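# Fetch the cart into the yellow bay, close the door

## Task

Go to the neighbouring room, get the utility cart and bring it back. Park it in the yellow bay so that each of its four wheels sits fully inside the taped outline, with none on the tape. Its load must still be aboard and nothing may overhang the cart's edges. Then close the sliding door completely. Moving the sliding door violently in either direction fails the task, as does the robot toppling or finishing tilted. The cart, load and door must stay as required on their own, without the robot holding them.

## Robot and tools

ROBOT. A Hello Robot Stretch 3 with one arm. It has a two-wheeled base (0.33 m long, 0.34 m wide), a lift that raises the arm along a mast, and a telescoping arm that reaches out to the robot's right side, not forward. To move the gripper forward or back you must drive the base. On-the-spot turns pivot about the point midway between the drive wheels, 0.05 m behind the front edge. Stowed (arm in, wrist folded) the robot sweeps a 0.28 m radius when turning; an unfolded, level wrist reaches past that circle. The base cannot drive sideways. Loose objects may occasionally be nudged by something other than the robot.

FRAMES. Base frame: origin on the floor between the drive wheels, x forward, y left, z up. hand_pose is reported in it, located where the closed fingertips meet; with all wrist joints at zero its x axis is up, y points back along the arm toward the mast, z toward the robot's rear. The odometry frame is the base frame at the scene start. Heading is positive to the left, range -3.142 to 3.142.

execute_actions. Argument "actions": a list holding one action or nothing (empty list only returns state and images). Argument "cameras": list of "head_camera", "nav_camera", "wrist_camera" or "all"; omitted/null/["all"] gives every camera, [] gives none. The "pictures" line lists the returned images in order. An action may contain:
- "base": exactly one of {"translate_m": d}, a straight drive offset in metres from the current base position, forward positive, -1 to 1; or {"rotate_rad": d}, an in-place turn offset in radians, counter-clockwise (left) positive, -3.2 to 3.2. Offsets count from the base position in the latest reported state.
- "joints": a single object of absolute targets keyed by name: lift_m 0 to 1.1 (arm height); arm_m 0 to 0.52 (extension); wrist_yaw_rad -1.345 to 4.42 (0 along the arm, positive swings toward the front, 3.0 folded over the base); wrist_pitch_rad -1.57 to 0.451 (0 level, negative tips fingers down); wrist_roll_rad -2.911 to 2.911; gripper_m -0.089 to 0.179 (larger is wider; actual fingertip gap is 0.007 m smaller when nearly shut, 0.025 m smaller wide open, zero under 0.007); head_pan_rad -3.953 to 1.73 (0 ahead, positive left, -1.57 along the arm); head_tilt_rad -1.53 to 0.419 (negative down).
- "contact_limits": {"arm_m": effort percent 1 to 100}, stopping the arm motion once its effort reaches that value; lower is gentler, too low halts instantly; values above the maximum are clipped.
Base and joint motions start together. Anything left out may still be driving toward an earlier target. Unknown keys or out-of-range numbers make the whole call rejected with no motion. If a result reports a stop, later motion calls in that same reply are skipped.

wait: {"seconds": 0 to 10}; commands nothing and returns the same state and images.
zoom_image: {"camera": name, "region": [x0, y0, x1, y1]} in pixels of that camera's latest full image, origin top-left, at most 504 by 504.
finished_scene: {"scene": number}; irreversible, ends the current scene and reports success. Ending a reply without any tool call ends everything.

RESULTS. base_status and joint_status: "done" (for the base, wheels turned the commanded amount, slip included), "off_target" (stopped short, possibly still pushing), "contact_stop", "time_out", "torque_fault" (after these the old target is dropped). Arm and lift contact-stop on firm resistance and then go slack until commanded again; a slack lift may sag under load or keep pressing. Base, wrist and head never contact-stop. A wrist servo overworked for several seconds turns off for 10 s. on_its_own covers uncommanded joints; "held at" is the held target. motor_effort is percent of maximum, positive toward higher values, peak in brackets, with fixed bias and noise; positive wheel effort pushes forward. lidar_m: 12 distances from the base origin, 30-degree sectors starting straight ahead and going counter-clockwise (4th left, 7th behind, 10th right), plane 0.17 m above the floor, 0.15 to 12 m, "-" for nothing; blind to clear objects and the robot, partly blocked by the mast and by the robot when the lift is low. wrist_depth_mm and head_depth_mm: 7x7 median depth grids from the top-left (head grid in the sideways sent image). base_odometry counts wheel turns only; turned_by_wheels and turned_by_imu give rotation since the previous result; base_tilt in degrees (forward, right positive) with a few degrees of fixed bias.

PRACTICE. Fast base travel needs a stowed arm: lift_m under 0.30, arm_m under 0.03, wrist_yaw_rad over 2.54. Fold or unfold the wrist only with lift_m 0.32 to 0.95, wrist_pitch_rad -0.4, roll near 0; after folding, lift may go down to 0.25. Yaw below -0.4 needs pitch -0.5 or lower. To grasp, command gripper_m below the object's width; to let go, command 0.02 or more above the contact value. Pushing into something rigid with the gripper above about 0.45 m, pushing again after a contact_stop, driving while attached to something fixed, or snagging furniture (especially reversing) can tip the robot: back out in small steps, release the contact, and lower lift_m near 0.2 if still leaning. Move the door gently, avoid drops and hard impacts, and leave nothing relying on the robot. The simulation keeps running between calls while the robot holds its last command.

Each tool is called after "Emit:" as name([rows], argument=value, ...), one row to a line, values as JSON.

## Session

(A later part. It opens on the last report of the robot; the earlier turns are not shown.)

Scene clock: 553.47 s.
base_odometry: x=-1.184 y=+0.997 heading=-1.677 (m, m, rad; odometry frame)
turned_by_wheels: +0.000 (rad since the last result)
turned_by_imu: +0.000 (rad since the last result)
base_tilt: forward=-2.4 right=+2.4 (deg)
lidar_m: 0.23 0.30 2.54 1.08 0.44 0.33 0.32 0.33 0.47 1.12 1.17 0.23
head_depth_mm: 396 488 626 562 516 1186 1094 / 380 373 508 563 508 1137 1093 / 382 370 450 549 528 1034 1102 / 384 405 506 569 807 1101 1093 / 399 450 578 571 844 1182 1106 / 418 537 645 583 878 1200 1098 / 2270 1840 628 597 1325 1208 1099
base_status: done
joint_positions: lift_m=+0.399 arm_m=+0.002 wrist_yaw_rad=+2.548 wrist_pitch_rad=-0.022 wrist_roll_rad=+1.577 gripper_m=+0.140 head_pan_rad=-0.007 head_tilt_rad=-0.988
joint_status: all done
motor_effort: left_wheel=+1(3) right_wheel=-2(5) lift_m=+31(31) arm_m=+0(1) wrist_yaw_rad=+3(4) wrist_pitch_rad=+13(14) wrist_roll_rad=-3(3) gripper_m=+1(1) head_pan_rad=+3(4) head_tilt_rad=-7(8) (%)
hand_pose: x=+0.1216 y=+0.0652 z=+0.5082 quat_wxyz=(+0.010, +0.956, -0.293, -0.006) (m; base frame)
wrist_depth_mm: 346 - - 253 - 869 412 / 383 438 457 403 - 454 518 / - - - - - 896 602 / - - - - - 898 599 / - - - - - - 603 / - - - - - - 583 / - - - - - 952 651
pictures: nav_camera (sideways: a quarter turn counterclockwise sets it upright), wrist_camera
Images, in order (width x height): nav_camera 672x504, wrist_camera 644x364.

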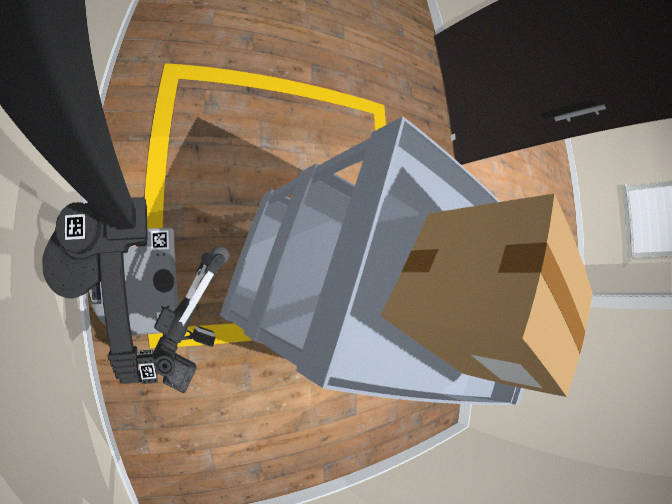

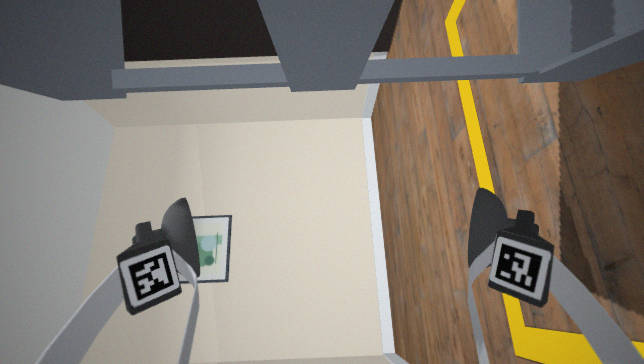

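Emit:
execute_actions([
  {"joints":{"wrist_roll_rad":0,"wrist_pitch_rad":-0.4,"gripper_m":0.03,"lift_m":0.45}},
], cameras=[])

Emit:
execute_actions([
  {"joints":{"wrist_yaw_rad":3.0}},
], cameras=[])

Emit:
execute_actions([
  {"base":{"rotate_rad":-1.5},"joints":{"head_pan_rad":1.57,"head_tilt_rad":-0.9}},
], cameras=["nav_camera","head_camera"])

Scene clock: 558.33 s.
base_odometry: x=-1.184 y=+0.997 heading=-1.677 (m, m, rad; odometry frame)
turned_by_wheels: +0.000 (rad since the last result)
turned_by_imu: +0.000 (rad since the last result)
base_tilt: forward=-2.3 right=+2.4 (deg)
lidar_m: 0.23 0.30 2.54 1.08 0.43 0.33 0.32 0.34 0.47 1.12 1.17 0.23
head_depth_mm: 396 486 623 560 517 1179 1091 / 379 373 506 564 510 1138 1088 / 383 369 451 548 529 1035 1106 / 384 406 508 569 802 1107 1101 / 399 450 578 571 844 1169 1113 / 418 536 644 583 880 1206 1101 / 2254 1833 630 596 1321 1213 1101
base_status: not commanded
joint_positions: lift_m=+0.449 arm_m=+0.002 wrist_yaw_rad=+2.548 wrist_pitch_rad=-0.413 wrist_roll_rad=+0.004 gripper_m=+0.030 head_pan_rad=-0.007 head_tilt_rad=-0.988
joint_status: all done
motor_effort: left_wheel=+1(2) right_wheel=-2(3) lift_m=+33(34) arm_m=+1(1) wrist_yaw_rad=+3(3) wrist_pitch_rad=+8(10) wrist_roll_rad=-2(5) gripper_m=+0(96) head_pan_rad=+4(4) head_tilt_rad=-7(7) (%)
hand_pose: x=+0.1045 y=+0.0397 z=+0.4629 quat_wxyz=(+0.341, +0.705, -0.064, +0.618) (m; base frame)
wrist_depth_mm: - - - - 370 229 167 / - - - - - 236 169 / - - - - - 254 173 / - - 984 959 630 639 177 / 829 829 814 785 577 565 543 / 717 695 677 670 628 489 482 / - 616 594 596 566 423 423
pictures: none
No camera images: the call's "cameras" was empty. Leave "cameras" out to get every camera's image.

Scene clock: 559.43 s.
base_odometry: x=-1.184 y=+0.997 heading=-1.677 (m, m, rad; odometry frame)
turned_by_wheels: +0.000 (rad since the last result)
turned_by_imu: +0.000 (rad since the last result)
base_tilt: forward=-2.4 right=+2.4 (deg)
lidar_m: 0.23 0.30 2.54 1.08 0.43 0.33 0.32 0.34 0.47 1.11 1.17 0.23
head_depth_mm: 396 486 625 561 518 1181 1095 / 380 374 509 562 510 1142 1100 / 382 369 450 547 529 1032 1102 / 384 405 507 569 803 1112 1108 / 398 450 579 571 845 1166 1111 / 418 537 643 584 878 1211 1096 / 2274 1856 629 597 1325 1214 1095
base_status: not commanded
joint_positions: lift_m=+0.449 arm_m=+0.002 wrist_yaw_rad=+2.998 wrist_pitch_rad=-0.413 wrist_roll_rad=+0.004 gripper_m=+0.030 head_pan_rad=-0.007 head_tilt_rad=-0.988
joint_status: all done
motor_effort: left_wheel=+2(2) right_wheel=-2(3) lift_m=+33(33) arm_m=+0(1) wrist_yaw_rad=+3(1) wrist_pitch_rad=+8(8) wrist_roll_rad=-1(2) gripper_m=+0(0) head_pan_rad=+4(4) head_tilt_rad=-7(7) (%)
hand_pose: x=+0.0110 y=+0.0759 z=+0.4629 quat_wxyz=(+0.195, +0.702, +0.095, +0.679) (m; base frame)
wrist_depth_mm: 436 - - - - - - / 434 - - - - - - / 432 553 - - - - - / 422 562 970 969 935 927 853 / 413 587 - 791 804 749 502 / 409 591 - 672 647 643 468 / 398 541 - 613 581 575 411
pictures: none
No camera images: the call's "cameras" was empty. Leave "cameras" out to get every camera's image.

Scene clock: 562.80 s.
base_odometry: x=-1.184 y=+0.997 heading=+3.106 (m, m, rad; odometry frame)
turned_by_wheels: -1.500 (rad since the last result)
turned_by_imu: -1.505 (rad since the last result)
base_tilt: forward=-2.3 right=+2.4 (deg)
lidar_m: 1.12 1.20 0.23 0.23 0.32 2.69 0.87 0.41 0.32 0.32 0.34 0.52
head_depth_mm: 462 390 510 597 524 1158 1086 / 464 368 411 549 527 597 1073 / 467 387 439 542 527 777 1057 / 473 410 497 587 542 821 1123 / 2855 461 581 612 764 1060 - / 2861 1892 684 615 862 - - / 1557 1818 1882 628 - 1203 -
base_status: done
joint_positions: lift_m=+0.449 arm_m=+0.002 wrist_yaw_rad=+2.998 wrist_pitch_rad=-0.414 wrist_roll_rad=+0.004 gripper_m=+0.030 head_pan_rad=+1.563 head_tilt_rad=-0.902
joint_status: all done
motor_effort: left_wheel=+2(6) right_wheel=-2(6) lift_m=+33(33) arm_m=+2(1) wrist_yaw_rad=+3(3) wrist_pitch_rad=+8(9) wrist_roll_rad=-2(2) gripper_m=+0(0) head_pan_rad=+4(49) head_tilt_rad=+1(11) (%)
hand_pose: x=+0.0110 y=+0.0759 z=+0.4629 quat_wxyz=(+0.195, +0.702, +0.095, +0.679) (m; base frame)
wrist_depth_mm: - - 290 262 239 - - / - - 322 290 261 - - / - - 885 895 805 - - / - 975 712 712 686 915 911 / 835 808 - 587 718 773 753 / 708 695 - 479 460 655 652 / 616 607 - 608 568 576 571
pictures: head_camera (sideways: a quarter turn clockwise sets it upright), nav_camera (sideways: a quarter turn counterclockwise sets it upright)
Images, in order (width x height): head_camera 896x504, nav_camera 672x504.

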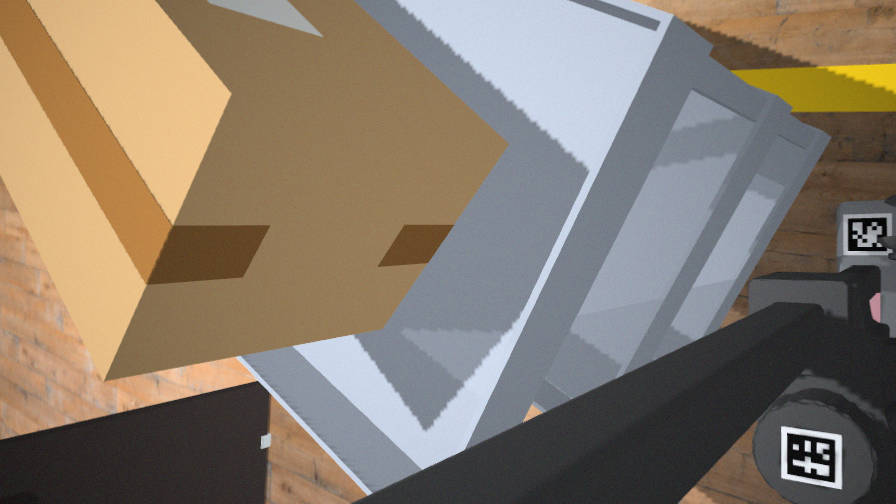

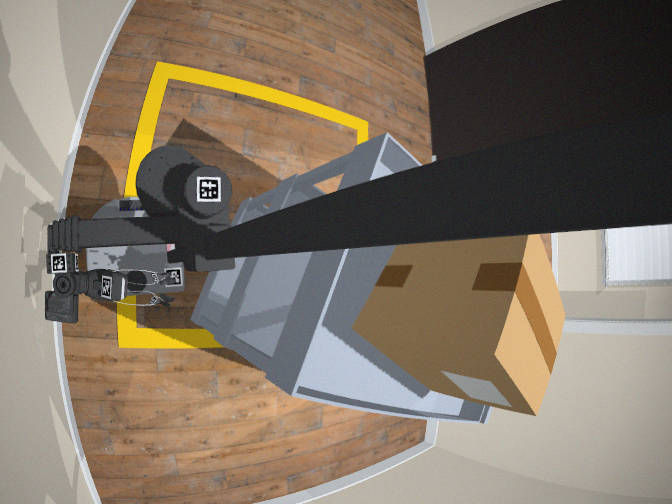

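Emit:
execute_actions([
  {"base":{"rotate_rad":-0.1}},
], cameras=[])

Emit:
execute_actions([
  {"base":{"translate_m":-0.5}},
], cameras=["nav_camera"])

Scene clock: 569.67 s.
base_odometry: x=-1.184 y=+0.997 heading=+3.006 (m, m, rad; odometry frame)
turned_by_wheels: -0.100 (rad since the last result)
turned_by_imu: -0.100 (rad since the last result)
base_tilt: forward=-2.4 right=+2.4 (deg)
lidar_m: 1.11 1.16 0.23 0.23 0.29 2.48 1.17 0.44 0.33 0.32 0.33 0.46
head_depth_mm: 461 504 668 600 543 1199 1095 / 464 402 506 589 527 599 1096 / 469 374 418 534 528 775 1067 / 472 393 454 570 539 805 1115 / 477 413 510 600 552 823 - / 2912 456 616 614 537 - - / 2880 1829 675 646 - 1206 -
base_status: done
joint_positions: lift_m=+0.449 arm_m=+0.002 wrist_yaw_rad=+2.998 wrist_pitch_rad=-0.414 wrist_roll_rad=+0.004 gripper_m=+0.030 head_pan_rad=+1.563 head_tilt_rad=-0.902
joint_status: not commanded
motor_effort: left_wheel=+2(5) right_wheel=-3(5) lift_m=+33(33) arm_m=+1(1) wrist_yaw_rad=+3(3) wrist_pitch_rad=+9(8) wrist_roll_rad=-1(2) gripper_m=+0(1) head_pan_rad=+3(6) head_tilt_rad=+1(1) (%)
hand_pose: x=+0.0109 y=+0.0758 z=+0.4629 quat_wxyz=(+0.195, +0.702, +0.095, +0.679) (m; base frame)
wrist_depth_mm: 326 - 274 256 239 - - / 365 - 301 282 265 - - / - - 865 882 806 - - / - 503 721 711 746 906 892 / 823 549 - 586 781 768 750 / 707 678 - 479 624 659 651 / 613 613 - 603 575 576 568
pictures: none
No camera images: the call's "cameras" was empty. Leave "cameras" out to get every camera's image.

Scene clock: 575.73 s.
base_odometry: x=-0.688 y=+0.929 heading=+3.007 (m, m, rad; odometry frame)
turned_by_wheels: +0.000 (rad since the last result)
turned_by_imu: +0.002 (rad since the last result)
base_tilt: forward=-2.3 right=+2.4 (deg)
lidar_m: 1.30 0.46 0.43 1.67 1.73 2.23 1.13 0.43 0.32 0.31 0.32 0.45
head_depth_mm: 2725 2196 1828 1360 798 1093 1085 / 2758 2218 1820 1566 1376 1175 1090 / 2803 2243 1853 1578 1367 1218 1105 / 2819 2249 1851 1583 1387 1223 1123 / 1506 1749 1876 1585 1401 1254 - / 1499 1746 1865 1612 1416 - - / 1511 1766 1882 1684 - 1199 -
base_status: done
joint_positions: lift_m=+0.449 arm_m=+0.002 wrist_yaw_rad=+2.998 wrist_pitch_rad=-0.414 wrist_roll_rad=+0.004 gripper_m=+0.030 head_pan_rad=+1.563 head_tilt_rad=-0.902
joint_status: not commanded
motor_effort: left_wheel=+2(2) right_wheel=-2(5) lift_m=+33(33) arm_m=+1(1) wrist_yaw_rad=+3(3) wrist_pitch_rad=+8(9) wrist_roll_rad=-2(2) gripper_m=+0(0) head_pan_rad=+4(5) head_tilt_rad=+1(1) (%)
hand_pose: x=+0.0109 y=+0.0758 z=+0.4629 quat_wxyz=(+0.195, +0.702, +0.095, +0.679) (m; base frame)
wrist_depth_mm: - - - - - 390 368 / - - - - - - - / - - - - - 848 792 / - - 976 962 719 682 667 / 834 833 - 796 676 581 537 / 713 695 - 673 653 660 636 / 617 606 - 605 581 577 572
pictures: nav_camera (sideways: a quarter turn counterclockwise sets it upright)
Images, in order (width x height): nav_camera 672x504.

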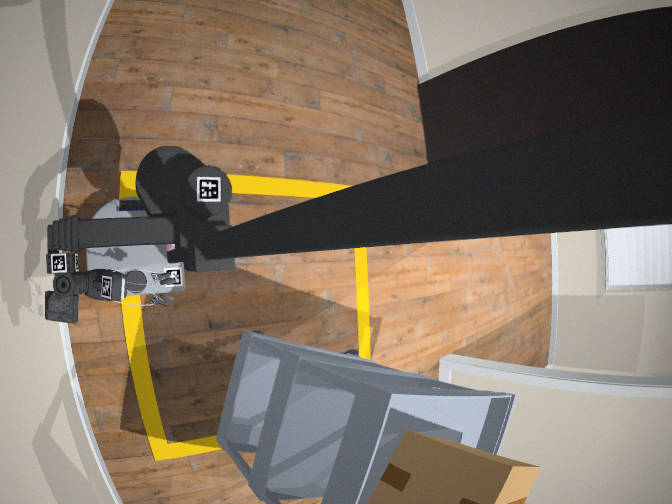

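Emit:
execute_actions([
  {"base":{"translate_m":-0.45},"joints":{"head_pan_rad":-1.57,"head_tilt_rad":-0.8}},
], cameras=[])

Emit:
execute_actions([
  {"base":{"rotate_rad":1.53}},
], cameras=[])

Emit:
execute_actions([
  {"base":{"translate_m":0.75}},
])

Scene clock: 593.13 s.
base_odometry: x=-0.242 y=+0.869 heading=+3.007 (m, m, rad; odometry frame)
turned_by_wheels: +0.000 (rad since the last result)
turned_by_imu: +0.002 (rad since the last result)
base_tilt: forward=-2.4 right=+2.4 (deg)
lidar_m: 0.97 0.76 1.24 1.67 1.74 1.76 1.09 0.42 0.31 0.30 0.31 0.44
head_depth_mm: - - 305 367 463 627 968 / - - 306 370 468 633 883 / - - 307 372 470 641 924 / - - 310 375 475 648 885 / - - 311 377 479 656 1041 / - - 313 380 485 666 1053 / - - 314 383 486 670 1055
base_status: done
joint_positions: lift_m=+0.449 arm_m=+0.002 wrist_yaw_rad=+2.998 wrist_pitch_rad=-0.414 wrist_roll_rad=+0.004 gripper_m=+0.030 head_pan_rad=-1.563 head_tilt_rad=-0.803
joint_status: all done
motor_effort: left_wheel=+2(3) right_wheel=-2(4) lift_m=+33(33) arm_m=+1(0) wrist_yaw_rad=+3(3) wrist_pitch_rad=+8(9) wrist_roll_rad=-2(2) gripper_m=+0(0) head_pan_rad=-3(48) head_tilt_rad=+2(12) (%)
hand_pose: x=+0.0109 y=+0.0758 z=+0.4628 quat_wxyz=(+0.195, +0.702, +0.095, +0.679) (m; base frame)
wrist_depth_mm: - - - - - - - / - - - - - - - / - - - - - - 866 / - - 988 954 931 922 805 / 840 831 - 805 813 756 742 / 709 693 - 678 654 658 657 / 613 603 - 608 585 579 573
pictures: none
No camera images: the call's "cameras" was empty. Leave "cameras" out to get every camera's image.

Scene clock: 596.50 s.
base_odometry: x=-0.242 y=+0.869 heading=-1.747 (m, m, rad; odometry frame)
turned_by_wheels: +1.530 (rad since the last result)
turned_by_imu: +1.536 (rad since the last result)
base_tilt: forward=-2.3 right=+2.4 (deg)
lidar_m: 1.67 1.72 1.79 1.30 0.44 0.31 0.30 0.31 0.41 1.03 0.76 1.12
head_depth_mm: 911 927 944 960 975 985 993 / 1374 1414 1447 1483 1387 1244 1144 / 1794 2045 2082 1731 1460 1261 1135 / 1779 2066 2118 1720 1471 1275 1158 / 1783 2053 2125 1693 1457 1277 1125 / 1775 1052 1272 1469 1396 1283 1131 / 1774 1034 1286 1121 1309 1288 1131
base_status: done
joint_positions: lift_m=+0.449 arm_m=+0.002 wrist_yaw_rad=+2.998 wrist_pitch_rad=-0.414 wrist_roll_rad=+0.004 gripper_m=+0.030 head_pan_rad=-1.563 head_tilt_rad=-0.803
joint_status: not commanded
motor_effort: left_wheel=-1(4) right_wheel=+1(4) lift_m=+33(34) arm_m=+1(2) wrist_yaw_rad=+3(2) wrist_pitch_rad=+9(9) wrist_roll_rad=-2(2) gripper_m=+0(1) head_pan_rad=-4(4) head_tilt_rad=+2(2) (%)
hand_pose: x=+0.0109 y=+0.0758 z=+0.4628 quat_wxyz=(+0.195, +0.702, +0.095, +0.679) (m; base frame)
wrist_depth_mm: 452 - - - - - - / 449 - - - - - - / 442 584 - - - - - / 430 592 956 968 950 929 914 / 417 606 - 784 800 769 753 / 407 590 - 679 647 659 655 / 391 543 - 607 584 577 570
pictures: none
No camera images: the call's "cameras" was empty. Leave "cameras" out to get every camera's image.

Scene clock: 604.97 s.
base_odometry: x=-0.373 y=+0.131 heading=-1.747 (m, m, rad; odometry frame)
turned_by_wheels: +0.000 (rad since the last result)
turned_by_imu: +0.000 (rad since the last result)
base_tilt: forward=-2.3 right=+2.4 (deg)
lidar_m: 0.92 0.95 1.35 1.73 1.53 1.09 1.05 1.08 0.72 0.72 1.47 0.97
head_depth_mm: 698 795 791 1080 1330 1255 1113 / 730 813 817 1114 1314 1262 1145 / 768 874 841 1155 1375 1263 1141 / 842 942 1231 1191 1389 1272 1160 / 1734 1005 1193 1226 1420 1273 1128 / 1766 919 2065 1742 1483 1278 1129 / 1774 2026 2161 1746 1471 1287 1134
base_status: done
joint_positions: lift_m=+0.449 arm_m=+0.002 wrist_yaw_rad=+2.998 wrist_pitch_rad=-0.414 wrist_roll_rad=+0.004 gripper_m=+0.030 head_pan_rad=-1.563 head_tilt_rad=-0.803
joint_status: not commanded
motor_effort: left_wheel=-2(2) right_wheel=+1(5) lift_m=+33(33) arm_m=+0(1) wrist_yaw_rad=+2(3) wrist_pitch_rad=+9(9) wrist_roll_rad=-1(2) gripper_m=+0(1) head_pan_rad=-3(5) head_tilt_rad=+2(2) (%)
hand_pose: x=+0.0109 y=+0.0758 z=+0.4628 quat_wxyz=(+0.195, +0.702, +0.095, +0.679) (m; base frame)
wrist_depth_mm: - - - - - - 982 / - - - - - - 948 / - - - - - - 991 / - - 983 977 931 920 895 / 835 820 - 796 811 759 755 / 707 693 - 662 650 656 651 / 613 610 - 608 579 577 572
pictures: head_camera (sideways: a quarter turn clockwise sets it upright), nav_camera (sideways: a quarter turn counterclockwise sets it upright), wrist_camera
Images, in order (width x height): head_camera 896x504, nav_camera 672x504, wrist_camera 644x364.

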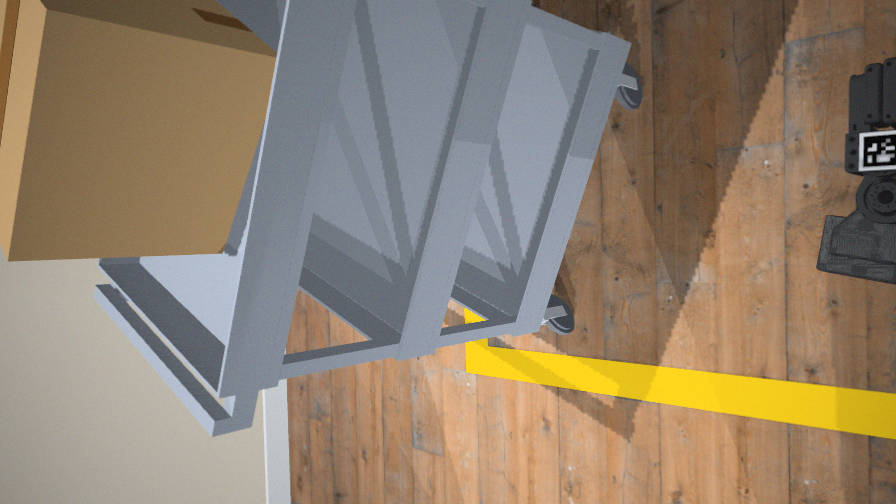

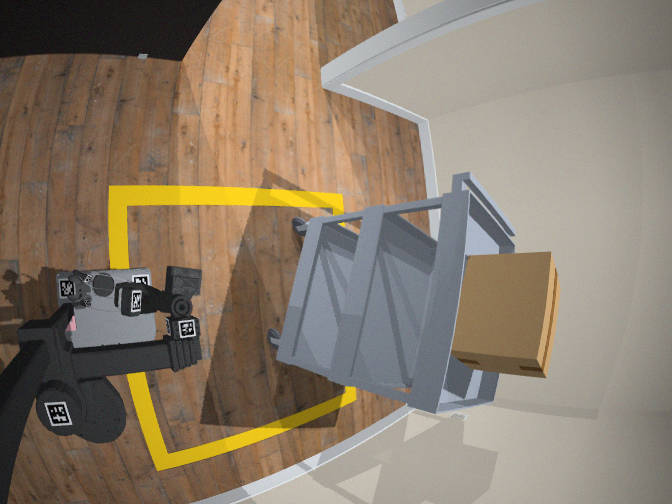

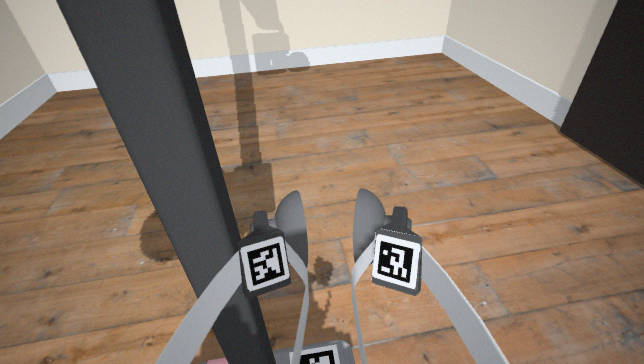

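Emit:
execute_actions([
  {"joints":{"wrist_yaw_rad":0.0}},
], cameras=[])

Emit:
execute_actions([
  {"joints":{"wrist_roll_rad":1.57,"wrist_pitch_rad":0,"gripper_m":0.14,"lift_m":0.40,"arm_m":0.2}},
], cameras=["head_camera","wrist_camera"])

Scene clock: 615.50 s.
base_odometry: x=-0.373 y=+0.131 heading=-1.747 (m, m, rad; odometry frame)
turned_by_wheels: +0.000 (rad since the last result)
turned_by_imu: +0.001 (rad since the last result)
base_tilt: forward=-2.4 right=+2.4 (deg)
lidar_m: 0.92 0.95 1.36 1.73 1.53 1.09 1.05 1.08 0.72 0.72 1.47 0.97
head_depth_mm: 698 793 788 1081 1331 1253 1108 / 731 813 819 1115 1307 1266 1149 / 764 874 842 1147 1372 1291 - / 842 943 1227 1184 1381 1272 1124 / 1743 1004 1191 1220 1431 1273 1128 / 1763 921 2083 1759 1487 1277 1128 / 1756 2029 2151 1752 1491 1285 1134
base_status: not commanded
joint_positions: lift_m=+0.449 arm_m=+0.002 wrist_yaw_rad=+0.002 wrist_pitch_rad=-0.414 wrist_roll_rad=+0.002 gripper_m=+0.030 head_pan_rad=-1.563 head_tilt_rad=-0.803
joint_status: all done
motor_effort: left_wheel=-2(2) right_wheel=+1(1) lift_m=+33(33) arm_m=+1(1) wrist_yaw_rad=-3(1) wrist_pitch_rad=+9(9) wrist_roll_rad=-1(2) gripper_m=+0(0) head_pan_rad=-3(3) head_tilt_rad=+2(2) (%)
hand_pose: x=-0.0210 y=-0.3717 z=+0.4628 quat_wxyz=(+0.692, +0.146, -0.692, -0.145) (m; base frame)
wrist_depth_mm: - - 528 473 435 398 378 / - - - - - - - / - - 865 880 881 819 - / - - 820 670 659 685 889 / 829 819 813 800 638 674 756 / 704 704 664 679 647 663 659 / 617 618 604 597 584 578 572
pictures: none
No camera images: the call's "cameras" was empty. Leave "cameras" out to get every camera's image.

Scene clock: 618.20 s.
base_odometry: x=-0.373 y=+0.131 heading=-1.747 (m, m, rad; odometry frame)
turned_by_wheels: +0.000 (rad since the last result)
turned_by_imu: +0.000 (rad since the last result)
base_tilt: forward=-2.3 right=+2.4 (deg)
lidar_m: 0.92 0.95 1.36 1.73 1.53 1.10 1.05 1.08 0.72 0.72 1.47 0.97
head_depth_mm: 698 792 788 1079 1349 1256 1114 / 729 810 813 1115 1318 1288 - / 765 871 840 1135 1347 - 1124 / 844 944 1233 1192 1383 1268 1123 / 1730 1000 1196 1217 1426 1274 1123 / 1765 920 2047 1744 1474 1279 1129 / 1764 2021 2158 1750 1483 1285 1135
base_status: not commanded
joint_positions: lift_m=+0.401 arm_m=+0.200 wrist_yaw_rad=+0.001 wrist_pitch_rad=-0.021 wrist_roll_rad=+1.569 gripper_m=+0.140 head_pan_rad=-1.563 head_tilt_rad=-0.803
joint_status: all done
motor_effort: left_wheel=-1(2) right_wheel=+1(1) lift_m=+7(28) arm_m=+4(4) wrist_yaw_rad=-2(3) wrist_pitch_rad=+13(12) wrist_roll_rad=+0(1) gripper_m=+0(95) head_pan_rad=-3(4) head_tilt_rad=+2(2) (%)
hand_pose: x=-0.0211 y=-0.6004 z=+0.5097 quat_wxyz=(+0.001, +0.001, -1.000, -0.011) (m; base frame)
wrist_depth_mm: 343 498 - 254 - 615 417 / 343 495 - 276 - 622 422 / 339 490 - 303 - 635 421 / 338 488 - 331 829 635 355 / 367 422 - 371 - - 387 / 415 - - 417 - 484 439 / - 480 - - - 861 641
pictures: head_camera (sideways: a quarter turn clockwise sets it upright), wrist_camera
Images, in order (width x height): head_camera 896x504, wrist_camera 644x364.

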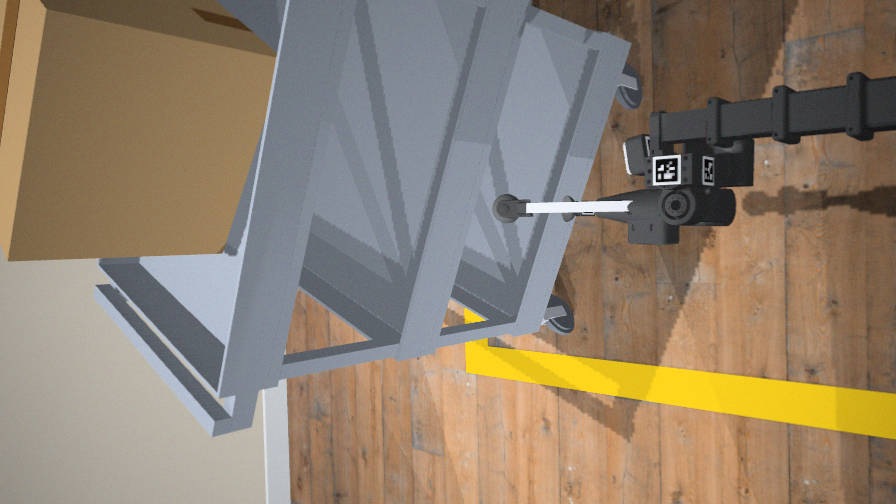

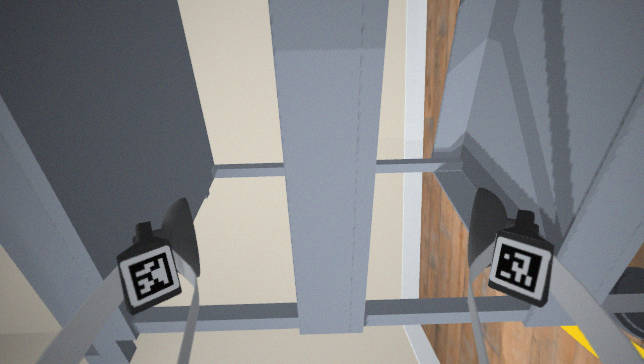

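Emit:
execute_actions([
  {"base":{"translate_m":0.12},"joints":{"arm_m":0.40}},
], cameras=["head_camera","wrist_camera"])

Scene clock: 628.90 s.
base_odometry: x=-0.394 y=+0.012 heading=-1.747 (m, m, rad; odometry frame)
turned_by_wheels: +0.000 (rad since the last result)
turned_by_imu: +0.000 (rad since the last result)
base_tilt: forward=-2.4 right=+2.4 (deg)
lidar_m: 0.80 0.83 1.11 1.73 1.71 1.22 1.17 1.20 0.76 0.77 1.39 0.84
head_depth_mm: 743 825 821 1109 1315 1260 1110 / 781 876 1205 1150 1343 1270 1118 / 1686 959 1252 1154 1398 1270 1122 / 1745 985 1207 1199 1406 1278 1121 / 1767 1908 2107 1734 1472 1282 1130 / 1773 2034 2125 1745 1477 1278 1127 / 1762 2017 2165 1753 1484 1282 1134
base_status: done
joint_positions: lift_m=+0.401 arm_m=+0.400 wrist_yaw_rad=+0.001 wrist_pitch_rad=-0.021 wrist_roll_rad=+1.569 gripper_m=+0.140 head_pan_rad=-1.563 head_tilt_rad=-0.803
joint_status: all done
motor_effort: left_wheel=-1(3) right_wheel=+1(3) lift_m=+8(8) arm_m=+4(3) wrist_yaw_rad=-1(1) wrist_pitch_rad=+13(13) wrist_roll_rad=+0(0) gripper_m=+0(1) head_pan_rad=-3(4) head_tilt_rad=+2(2) (%)
hand_pose: x=-0.0211 y=-0.8004 z=+0.5098 quat_wxyz=(+0.001, +0.001, -1.000, -0.011) (m; base frame)
wrist_depth_mm: 344 497 124 121 122 539 416 / 343 492 135 131 132 582 417 / 342 491 603 143 144 586 418 / 339 580 - 157 162 874 409 / 335 - - 175 185 - 377 / - - - 198 256 954 549 / 246 245 244 225 242 248 246
pictures: head_camera (sideways: a quarter turn clockwise sets it upright), wrist_camera
Images, in order (width x height): head_camera 896x504, wrist_camera 644x364.

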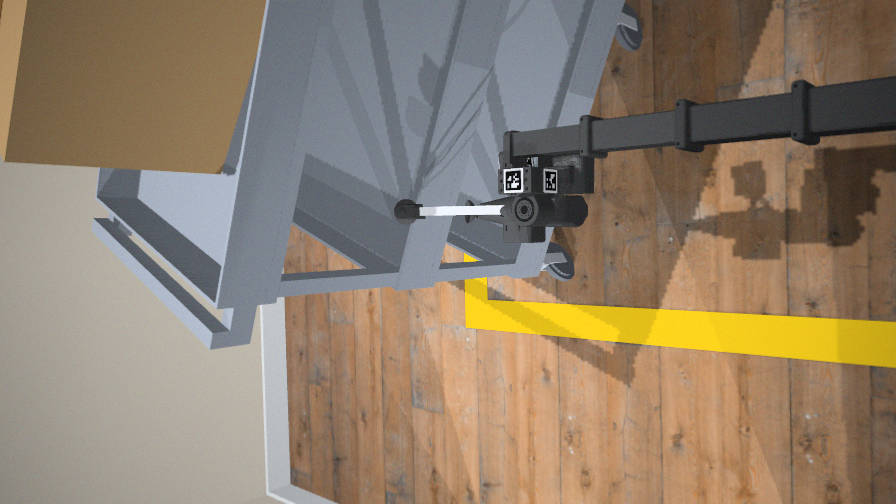

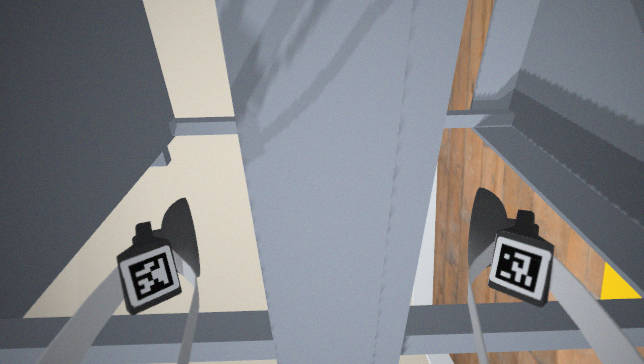

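Emit:
execute_actions([
  {"joints":{"arm_m":0.44}},
], cameras=[])

Emit:
execute_actions([
  {"joints":{"gripper_m":0.05}},
], cameras=["head_camera","wrist_camera"])

Scene clock: 633.80 s.
base_odometry: x=-0.394 y=+0.012 heading=-1.747 (m, m, rad; odometry frame)
turned_by_wheels: +0.000 (rad since the last result)
turned_by_imu: +0.000 (rad since the last result)
base_tilt: forward=-2.3 right=+2.4 (deg)
lidar_m: 0.80 0.83 1.11 1.73 1.71 1.22 1.17 1.21 0.76 0.77 1.39 0.84
head_depth_mm: 739 826 819 1108 1304 1253 1106 / 778 878 1211 1120 1350 1265 1113 / 1682 956 1254 1119 1400 1271 1122 / 1743 981 1210 1188 1405 1270 1121 / 1759 1915 2118 1745 1467 1271 1134 / 1751 2023 2122 1735 1476 1281 1126 / 1745 2019 2165 1745 1492 1285 1135
base_status: not commanded
joint_positions: lift_m=+0.401 arm_m=+0.440 wrist_yaw_rad=+0.001 wrist_pitch_rad=-0.021 wrist_roll_rad=+1.569 gripper_m=+0.140 head_pan_rad=-1.563 head_tilt_rad=-0.803
joint_status: all done
motor_effort: left_wheel=-1(1) right_wheel=+1(1) lift_m=+8(8) arm_m=+4(5) wrist_yaw_rad=-1(1) wrist_pitch_rad=+13(13) wrist_roll_rad=+0(0) gripper_m=+0(1) head_pan_rad=-3(5) head_tilt_rad=+2(2) (%)
hand_pose: x=-0.0211 y=-0.8404 z=+0.5098 quat_wxyz=(+0.001, +0.001, -1.000, -0.011) (m; base frame)
wrist_depth_mm: 345 495 86 87 87 89 417 / 342 497 93 94 95 98 419 / 339 486 104 103 103 519 420 / 341 - 115 113 114 797 404 / 338 - 129 126 127 - 368 / - - - 141 143 - 578 / - - 217 162 168 219 218
pictures: none
No camera images: the call's "cameras" was empty. Leave "cameras" out to get every camera's image.

Scene clock: 635.20 s.
base_odometry: x=-0.394 y=+0.012 heading=-1.747 (m, m, rad; odometry frame)
turned_by_wheels: +0.000 (rad since the last result)
turned_by_imu: +0.000 (rad since the last result)
base_tilt: forward=-2.4 right=+2.4 (deg)
lidar_m: 0.80 0.83 1.11 1.73 1.70 1.22 1.17 1.20 0.76 0.77 1.39 0.84
head_depth_mm: 742 827 819 1109 1309 1258 1108 / 782 872 1206 1119 1340 1264 1116 / 1671 957 1254 1117 1401 1267 1119 / 1734 982 1228 1187 1404 1269 1124 / 1766 1914 2124 1732 1477 1277 1125 / 1755 2018 2121 1732 1473 1277 1124 / 1757 2018 2137 1750 1476 1284 1132
base_status: not commanded
joint_positions: lift_m=+0.401 arm_m=+0.440 wrist_yaw_rad=+0.001 wrist_pitch_rad=-0.031 wrist_roll_rad=+1.569 gripper_m=+0.052 head_pan_rad=-1.563 head_tilt_rad=-0.803
joint_status: all done
motor_effort: left_wheel=-1(1) right_wheel=+1(1) lift_m=+9(9) arm_m=+3(3) wrist_yaw_rad=-1(2) wrist_pitch_rad=+19(23) wrist_roll_rad=+0(0) gripper_m=-31(100) head_pan_rad=-3(4) head_tilt_rad=+2(2) (%)
hand_pose: x=-0.0211 y=-0.8401 z=+0.5070 quat_wxyz=(+0.001, +0.001, -1.000, -0.016) (m; base frame)
wrist_depth_mm: 350 479 86 87 88 91 408 / 350 510 93 94 95 510 410 / 349 505 102 103 104 533 410 / 348 - 114 113 115 827 395 / 345 - 125 126 127 780 368 / - - 144 142 144 898 599 / - - 210 162 169 219 218
pictures: head_camera (sideways: a quarter turn clockwise sets it upright), wrist_camera
Images, in order (width x height): head_camera 896x504, wrist_camera 644x364.

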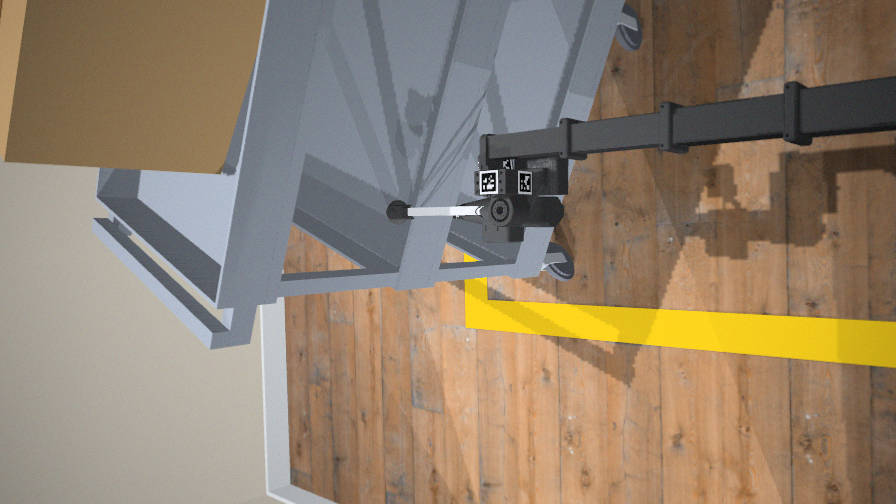

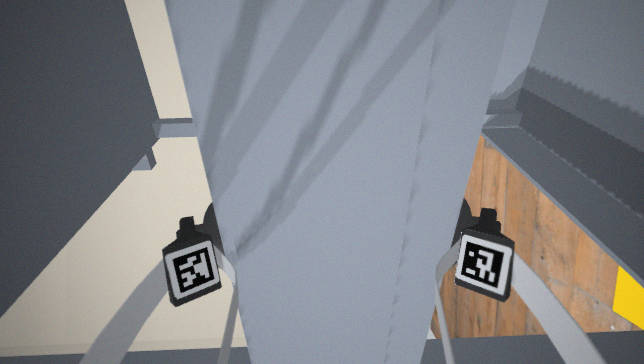

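Emit:
execute_actions([
  {"base":{"translate_m":-0.08},"joints":{"arm_m":0.25}},
], cameras=["head_camera","wrist_camera"])

Scene clock: 640.97 s.
base_odometry: x=-0.380 y=+0.091 heading=-1.747 (m, m, rad; odometry frame)
turned_by_wheels: +0.000 (rad since the last result)
turned_by_imu: -0.001 (rad since the last result)
base_tilt: forward=-2.3 right=+2.4 (deg)
lidar_m: 0.88 0.91 1.29 1.73 1.59 1.14 1.09 1.12 0.65 0.62 1.44 0.93
head_depth_mm: 665 727 751 1080 1253 1260 1110 / 676 744 753 1090 1261 1270 1120 / 760 796 753 1099 1267 1222 1115 / 1770 1010 752 1078 1203 1275 1123 / 1775 1895 753 1741 1470 1279 1126 / 1754 2023 2124 1745 1479 1277 1128 / 1763 2029 2124 1766 1485 1286 1132
base_status: done
joint_positions: lift_m=+0.401 arm_m=+0.250 wrist_yaw_rad=-0.089 wrist_pitch_rad=-0.045 wrist_roll_rad=+1.578 gripper_m=+0.061 head_pan_rad=-1.563 head_tilt_rad=-0.803
joint_status: all done
on_its_own: wrist_yaw_rad is held at -0.081, not at your +0.000, by its stall guard, which is not easing now; gripper_m is held at +0.060, not at your +0.050, by its stall guard, which is not easing now
motor_effort: left_wheel=-3(17) right_wheel=+5(30) lift_m=+11(11) arm_m=-5(10) wrist_yaw_rad=+11(85) wrist_pitch_rad=+28(28) wrist_roll_rad=-3(4) gripper_m=-24(27) head_pan_rad=-3(4) head_tilt_rad=+2(2) (%)
hand_pose: x=-0.0441 y=-0.6493 z=+0.5033 quat_wxyz=(-0.004, -0.045, -0.999, -0.023) (m; base frame)
wrist_depth_mm: 354 536 134 135 137 579 399 / 352 530 137 137 139 588 403 / 347 521 138 139 141 595 405 / 344 521 141 141 143 601 408 / 350 509 143 144 145 536 411 / 348 542 145 146 148 882 383 / 426 - - 148 150 917 573
pictures: head_camera (sideways: a quarter turn clockwise sets it upright), wrist_camera
Images, in order (width x height): head_camera 896x504, wrist_camera 644x364.

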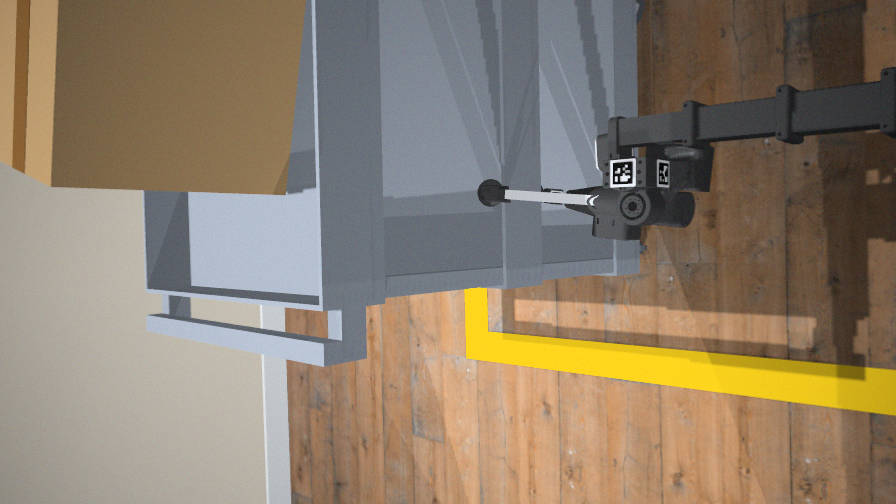

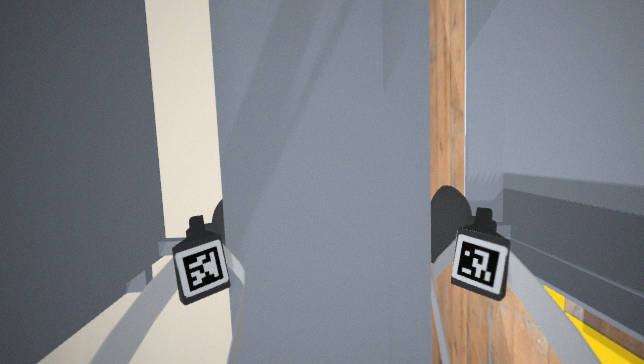

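Emit:
execute_actions([
  {"joints":{"gripper_m":0.14,"wrist_yaw_rad":0.0}},
], cameras=[])

Emit:
execute_actions([
  {"base":{"translate_m":-0.2},"joints":{"arm_m":0.285}},
], cameras=["head_camera","wrist_camera"])

Scene clock: 646.50 s.
base_odometry: x=-0.380 y=+0.091 heading=-1.747 (m, m, rad; odometry frame)
turned_by_wheels: +0.000 (rad since the last result)
turned_by_imu: +0.001 (rad since the last result)
base_tilt: forward=-2.3 right=+2.4 (deg)
lidar_m: 0.88 0.91 1.30 1.73 1.59 1.14 1.09 1.12 0.65 0.62 1.43 0.93
head_depth_mm: 662 727 752 1085 1240 1263 1111 / 676 745 749 1089 1261 1281 1116 / 760 799 752 1099 1265 1221 1126 / 1771 1010 752 1075 1197 1274 1127 / 1764 1896 753 1721 1471 1269 1123 / 1775 2026 2141 1752 1482 1283 1127 / 1762 2031 2149 1752 1472 1277 1134
base_status: not commanded
joint_positions: lift_m=+0.401 arm_m=+0.250 wrist_yaw_rad=-0.002 wrist_pitch_rad=-0.022 wrist_roll_rad=+1.569 gripper_m=+0.140 head_pan_rad=-1.563 head_tilt_rad=-0.803
joint_status: all done
motor_effort: left_wheel=-1(11) right_wheel=+1(21) lift_m=+11(12) arm_m=-4(4) wrist_yaw_rad=+3(77) wrist_pitch_rad=+14(29) wrist_roll_rad=+1(3) gripper_m=+1(97) head_pan_rad=-4(3) head_tilt_rad=+2(2) (%)
hand_pose: x=-0.0219 y=-0.6509 z=+0.5092 quat_wxyz=(+0.001, -0.001, -1.000, -0.011) (m; base frame)
wrist_depth_mm: 345 497 126 125 126 551 414 / 342 494 130 129 129 570 416 / 340 489 - 133 133 587 419 / 338 490 589 136 137 586 423 / 334 425 361 141 142 - 407 / 336 - - 145 146 - 362 / - - - 150 151 915 646
pictures: none
No camera images: the call's "cameras" was empty. Leave "cameras" out to get every camera's image.

Scene clock: 649.67 s.
base_odometry: x=-0.345 y=+0.288 heading=-1.747 (m, m, rad; odometry frame)
turned_by_wheels: +0.000 (rad since the last result)
turned_by_imu: +0.001 (rad since the last result)
base_tilt: forward=-2.4 right=+2.4 (deg)
lidar_m: 1.08 1.12 1.57 1.72 1.30 0.93 0.89 0.91 0.65 0.63 0.65 1.58
head_depth_mm: 1772 986 755 1059 1360 1255 1117 / 650 717 755 1089 1284 1275 1114 / 668 723 756 1095 1314 1239 1119 / 678 740 756 1100 1211 1270 1123 / 691 762 753 1102 1210 1274 1129 / 1744 1010 757 1085 1310 1287 1130 / 1765 1036 767 1705 1482 1284 1129
base_status: done
joint_positions: lift_m=+0.401 arm_m=+0.285 wrist_yaw_rad=+0.003 wrist_pitch_rad=-0.036 wrist_roll_rad=+1.572 gripper_m=+0.140 head_pan_rad=-1.563 head_tilt_rad=-0.803
joint_status: all done
motor_effort: left_wheel=+0(3) right_wheel=-1(3) lift_m=+11(11) arm_m=+4(6) wrist_yaw_rad=-4(4) wrist_pitch_rad=+22(23) wrist_roll_rad=-1(1) gripper_m=-2(3) head_pan_rad=-4(3) head_tilt_rad=+2(2) (%)
hand_pose: x=-0.0206 y=-0.6848 z=+0.5057 quat_wxyz=(+0.000, +0.002, -1.000, -0.018) (m; base frame)
wrist_depth_mm: 346 - 96 96 97 523 403 / 352 512 98 99 100 533 409 / 349 515 102 102 103 536 411 / 348 503 105 105 106 543 416 / 344 437 108 109 109 112 420 / 343 - 112 113 113 594 399 / 323 486 116 116 117 544 464
pictures: head_camera (sideways: a quarter turn clockwise sets it upright), wrist_camera
Images, in order (width x height): head_camera 896x504, wrist_camera 644x364.

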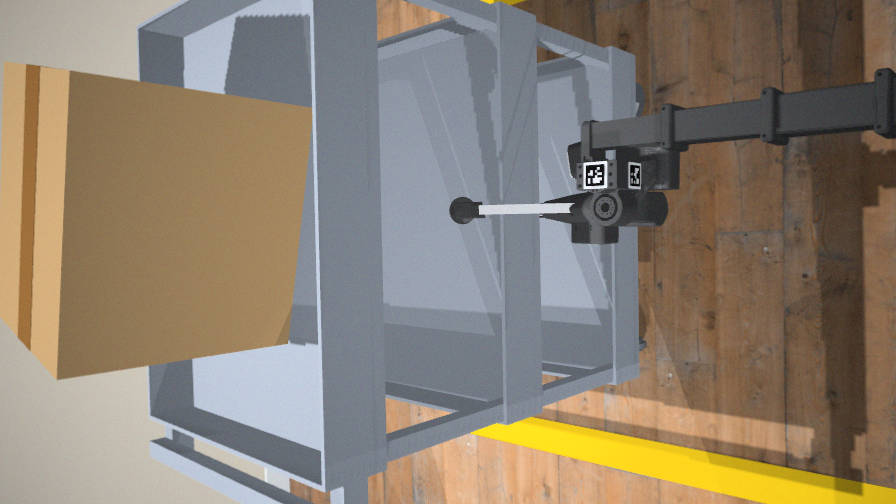

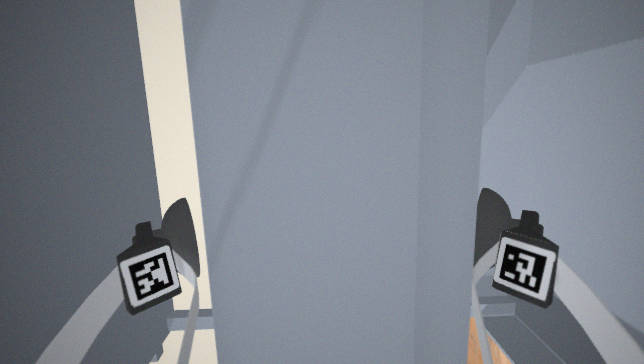

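Emit:
execute_actions([
  {"joints":{"gripper_m":0.05}},
], cameras=[])

Emit:
execute_actions([
  {"joints":{"arm_m":0.09}},
])

Scene clock: 653.83 s.
base_odometry: x=-0.345 y=+0.288 heading=-1.747 (m, m, rad; odometry frame)
turned_by_wheels: +0.000 (rad since the last result)
turned_by_imu: +0.000 (rad since the last result)
base_tilt: forward=-2.3 right=+2.4 (deg)
lidar_m: 1.08 1.11 1.57 1.72 1.30 0.93 0.89 0.91 0.65 0.63 0.65 1.58
head_depth_mm: 1787 986 756 1058 1365 1255 1111 / 650 720 757 1087 1281 1274 1118 / 667 722 759 1096 1318 1247 1124 / 676 741 755 1102 1207 1276 1122 / 688 760 758 1108 1213 1282 1124 / 1730 1014 756 1083 1306 1282 1133 / 1765 1034 769 1707 1488 1286 1132
base_status: not commanded
joint_positions: lift_m=+0.401 arm_m=+0.285 wrist_yaw_rad=+0.003 wrist_pitch_rad=-0.041 wrist_roll_rad=+1.572 gripper_m=+0.052 head_pan_rad=-1.563 head_tilt_rad=-0.803
joint_status: all done
motor_effort: left_wheel=+0(0) right_wheel=-1(1) lift_m=+11(12) arm_m=+5(4) wrist_yaw_rad=-3(4) wrist_pitch_rad=+25(27) wrist_roll_rad=-1(1) gripper_m=-48(100) head_pan_rad=-2(4) head_tilt_rad=+2(2) (%)
hand_pose: x=-0.0206 y=-0.6847 z=+0.5044 quat_wxyz=(+0.000, +0.002, -1.000, -0.021) (m; base frame)
wrist_depth_mm: 347 - 96 97 97 521 403 / 346 526 99 99 100 528 404 / 344 518 101 102 103 553 408 / 351 513 105 105 107 572 410 / 348 471 108 109 110 - 415 / 344 - 112 112 114 592 397 / 324 498 116 116 118 549 442
pictures: none
No camera images: the call's "cameras" was empty. Leave "cameras" out to get every camera's image.

Scene clock: 656.50 s.
base_odometry: x=-0.345 y=+0.288 heading=-1.747 (m, m, rad; odometry frame)
turned_by_wheels: +0.000 (rad since the last result)
turned_by_imu: +0.002 (rad since the last result)
base_tilt: forward=-2.4 right=+2.4 (deg)
lidar_m: 1.08 1.12 1.58 1.72 1.29 0.93 0.89 0.91 0.49 0.46 0.46 1.58
head_depth_mm: 1750 918 802 653 919 1217 1108 / 627 550 646 696 946 1168 - / 634 558 654 650 937 1163 1067 / 641 565 667 643 931 1166 1127 / 649 576 676 646 939 1130 1124 / 1714 593 776 635 940 1150 1131 / 1769 1945 804 676 1404 1282 1142
base_status: not commanded
joint_positions: lift_m=+0.400 arm_m=+0.091 wrist_yaw_rad=-0.023 wrist_pitch_rad=-0.042 wrist_roll_rad=+1.584 gripper_m=+0.058 head_pan_rad=-1.563 head_tilt_rad=-0.802
joint_status: all done
on_its_own: gripper_m is held at +0.057, not at your +0.050, by its stall guard, which is not easing now; wrist_yaw_rad is at rest, and its effort (+31) is outside its rest range (-12 to +12)
motor_effort: left_wheel=-4(5) right_wheel=+8(8) lift_m=+13(13) arm_m=-6(25) wrist_yaw_rad=+31(30) wrist_pitch_rad=+26(27) wrist_roll_rad=-6(6) gripper_m=-28(47) head_pan_rad=-4(5) head_tilt_rad=+1(2) (%)
hand_pose: x=-0.0274 y=-0.4904 z=+0.5039 quat_wxyz=(-0.007, -0.012, -1.000, -0.022) (m; base frame)
wrist_depth_mm: 351 532 137 138 138 560 403 / 349 523 138 139 140 595 403 / 346 515 140 140 141 605 409 / 350 508 141 141 142 612 413 / 348 501 141 142 143 546 414 / 343 461 143 144 145 619 417 / 341 546 586 145 146 591 401
pictures: head_camera (sideways: a quarter turn clockwise sets it upright), nav_camera (sideways: a quarter turn counterclockwise sets it upright), wrist_camera
Images, in order (width x height): head_camera 896x504, nav_camera 672x504, wrist_camera 644x364.

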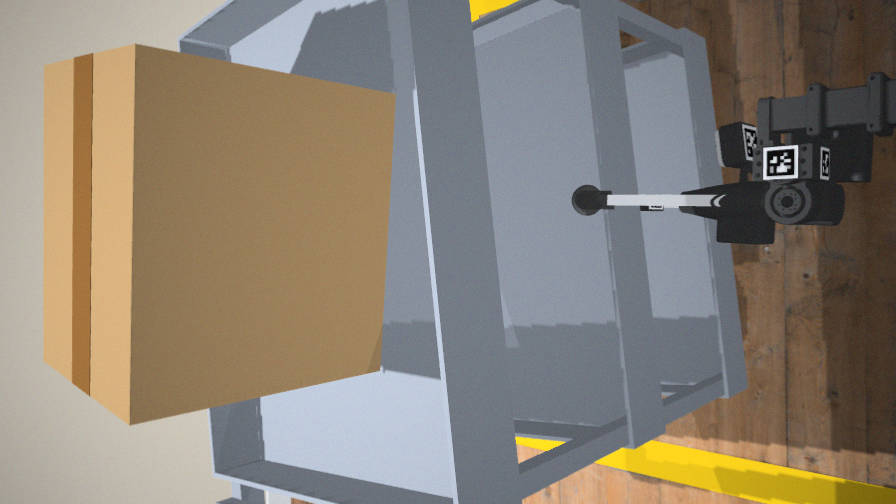

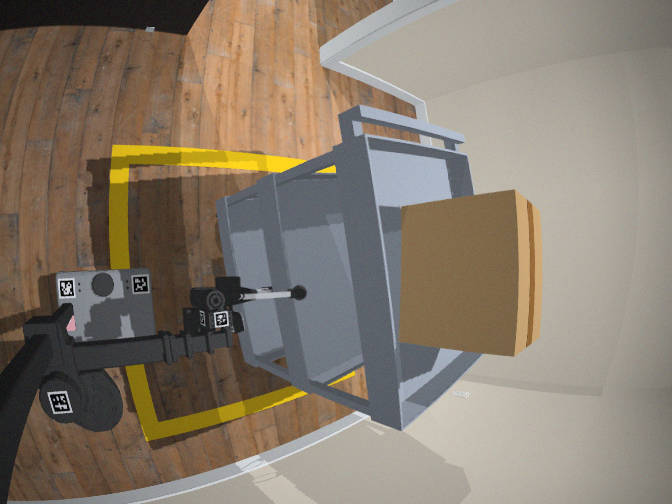

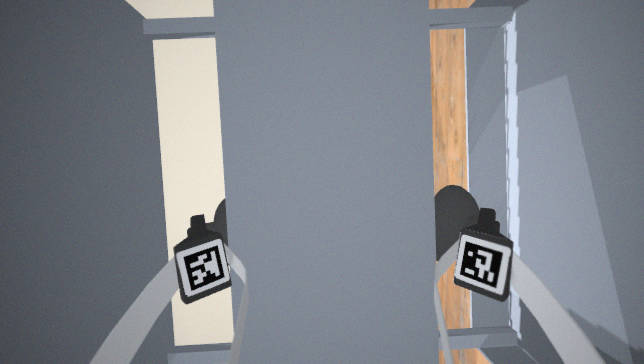

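Emit:
execute_actions([
  {"joints":{"gripper_m":0.14,"wrist_yaw_rad":0.0}},
], cameras=[])

Emit:
execute_actions([
  {"joints":{"arm_m":0.0}},
], cameras=["wrist_camera"])

Scene clock: 674.23 s.
base_odometry: x=-0.345 y=+0.288 heading=-1.747 (m, m, rad; odometry frame)
turned_by_wheels: +0.000 (rad since the last result)
turned_by_imu: +0.001 (rad since the last result)
base_tilt: forward=-2.3 right=+2.4 (deg)
lidar_m: 1.08 1.12 1.58 1.72 1.30 0.93 0.89 0.91 0.49 0.45 0.45 1.58
head_depth_mm: 1736 906 804 653 927 1195 1111 / 630 546 637 696 924 1164 - / 637 553 649 642 940 1145 1070 / 642 561 660 686 938 1155 1126 / 651 569 670 636 939 1128 1129 / 1703 587 780 631 939 1147 1129 / 1772 1959 801 677 883 1278 1132
base_status: not commanded
joint_positions: lift_m=+0.400 arm_m=+0.090 wrist_yaw_rad=-0.038 wrist_pitch_rad=-0.022 wrist_roll_rad=+1.577 gripper_m=+0.140 head_pan_rad=-1.563 head_tilt_rad=-0.802
joint_status: wrist_yaw_rad off_target (ended at -0.038, target +0.000); the others done
on_its_own: wrist_yaw_rad is held at -0.040, not at your +0.000, by its stall guard, which is not easing now
motor_effort: left_wheel=+0(0) right_wheel=+0(0) lift_m=+13(13) arm_m=-4(5) wrist_yaw_rad=-2(4) wrist_pitch_rad=+14(27) wrist_roll_rad=-3(6) gripper_m=+1(97) head_pan_rad=-3(4) head_tilt_rad=+1(1) (%)
hand_pose: x=-0.0311 y=-0.4907 z=+0.5091 quat_wxyz=(-0.003, -0.019, -1.000, -0.011) (m; base frame)
wrist_depth_mm: 347 503 134 134 135 560 416 / 344 493 - 135 135 583 416 / 341 492 - 136 136 584 419 / 337 481 - 137 137 589 423 / 335 422 - 137 138 - 427 / 332 - - 139 139 - 413 / 314 473 578 139 139 579 457
pictures: none
No camera images: the call's "cameras" was empty. Leave "cameras" out to get every camera's image.

Scene clock: 676.10 s.
base_odometry: x=-0.345 y=+0.288 heading=-1.747 (m, m, rad; odometry frame)
turned_by_wheels: +0.000 (rad since the last result)
turned_by_imu: +0.000 (rad since the last result)
base_tilt: forward=-2.4 right=+2.4 (deg)
lidar_m: 1.08 1.12 1.57 1.72 1.30 0.93 0.89 0.92 0.49 0.45 0.45 1.58
head_depth_mm: 1746 907 804 653 927 1196 1113 / 629 547 640 697 925 1184 1134 / 635 552 648 642 926 1159 1160 / 641 561 658 685 934 1173 1126 / 649 569 671 639 943 1127 1126 / 1709 587 778 630 944 1158 1125 / 1781 1952 803 677 882 1290 1129
base_status: not commanded
joint_positions: lift_m=+0.400 arm_m=+0.002 wrist_yaw_rad=-0.039 wrist_pitch_rad=-0.021 wrist_roll_rad=+1.577 gripper_m=+0.140 head_pan_rad=-1.563 head_tilt_rad=-0.802
joint_status: all done
joint sent to its limit — the command would take arm_m past its lower limit, so that joint was sent only as far as its limit.
on_its_own: wrist_yaw_rad is held at -0.040, not at your +0.000, by its stall guard, which is not easing now
motor_effort: left_wheel=+0(0) right_wheel=+0(0) lift_m=+13(13) arm_m=-3(2) wrist_yaw_rad=-1(3) wrist_pitch_rad=+13(14) wrist_roll_rad=-3(3) gripper_m=+0(1) head_pan_rad=-2(5) head_tilt_rad=+1(1) (%)
hand_pose: x=-0.0314 y=-0.4026 z=+0.5093 quat_wxyz=(-0.003, -0.020, -1.000, -0.011) (m; base frame)
wrist_depth_mm: 343 502 - 221 - 597 418 / 343 492 - 222 - 619 419 / 337 488 - 222 - 633 425 / 335 479 - 225 - 642 423 / 336 421 - 226 - - 429 / 333 - - 226 - 688 412 / 313 470 - 228 671 613 454
pictures: wrist_camera
Images, in order (width x height): wrist_camera 644x364.

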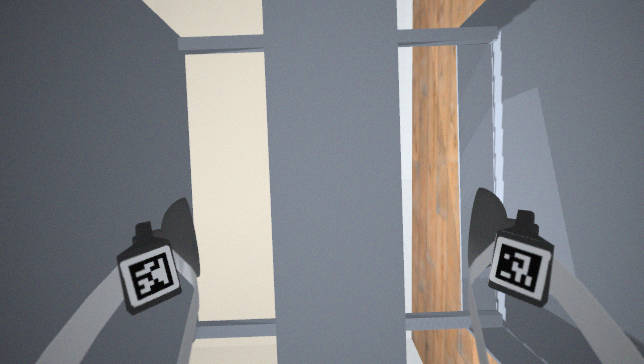

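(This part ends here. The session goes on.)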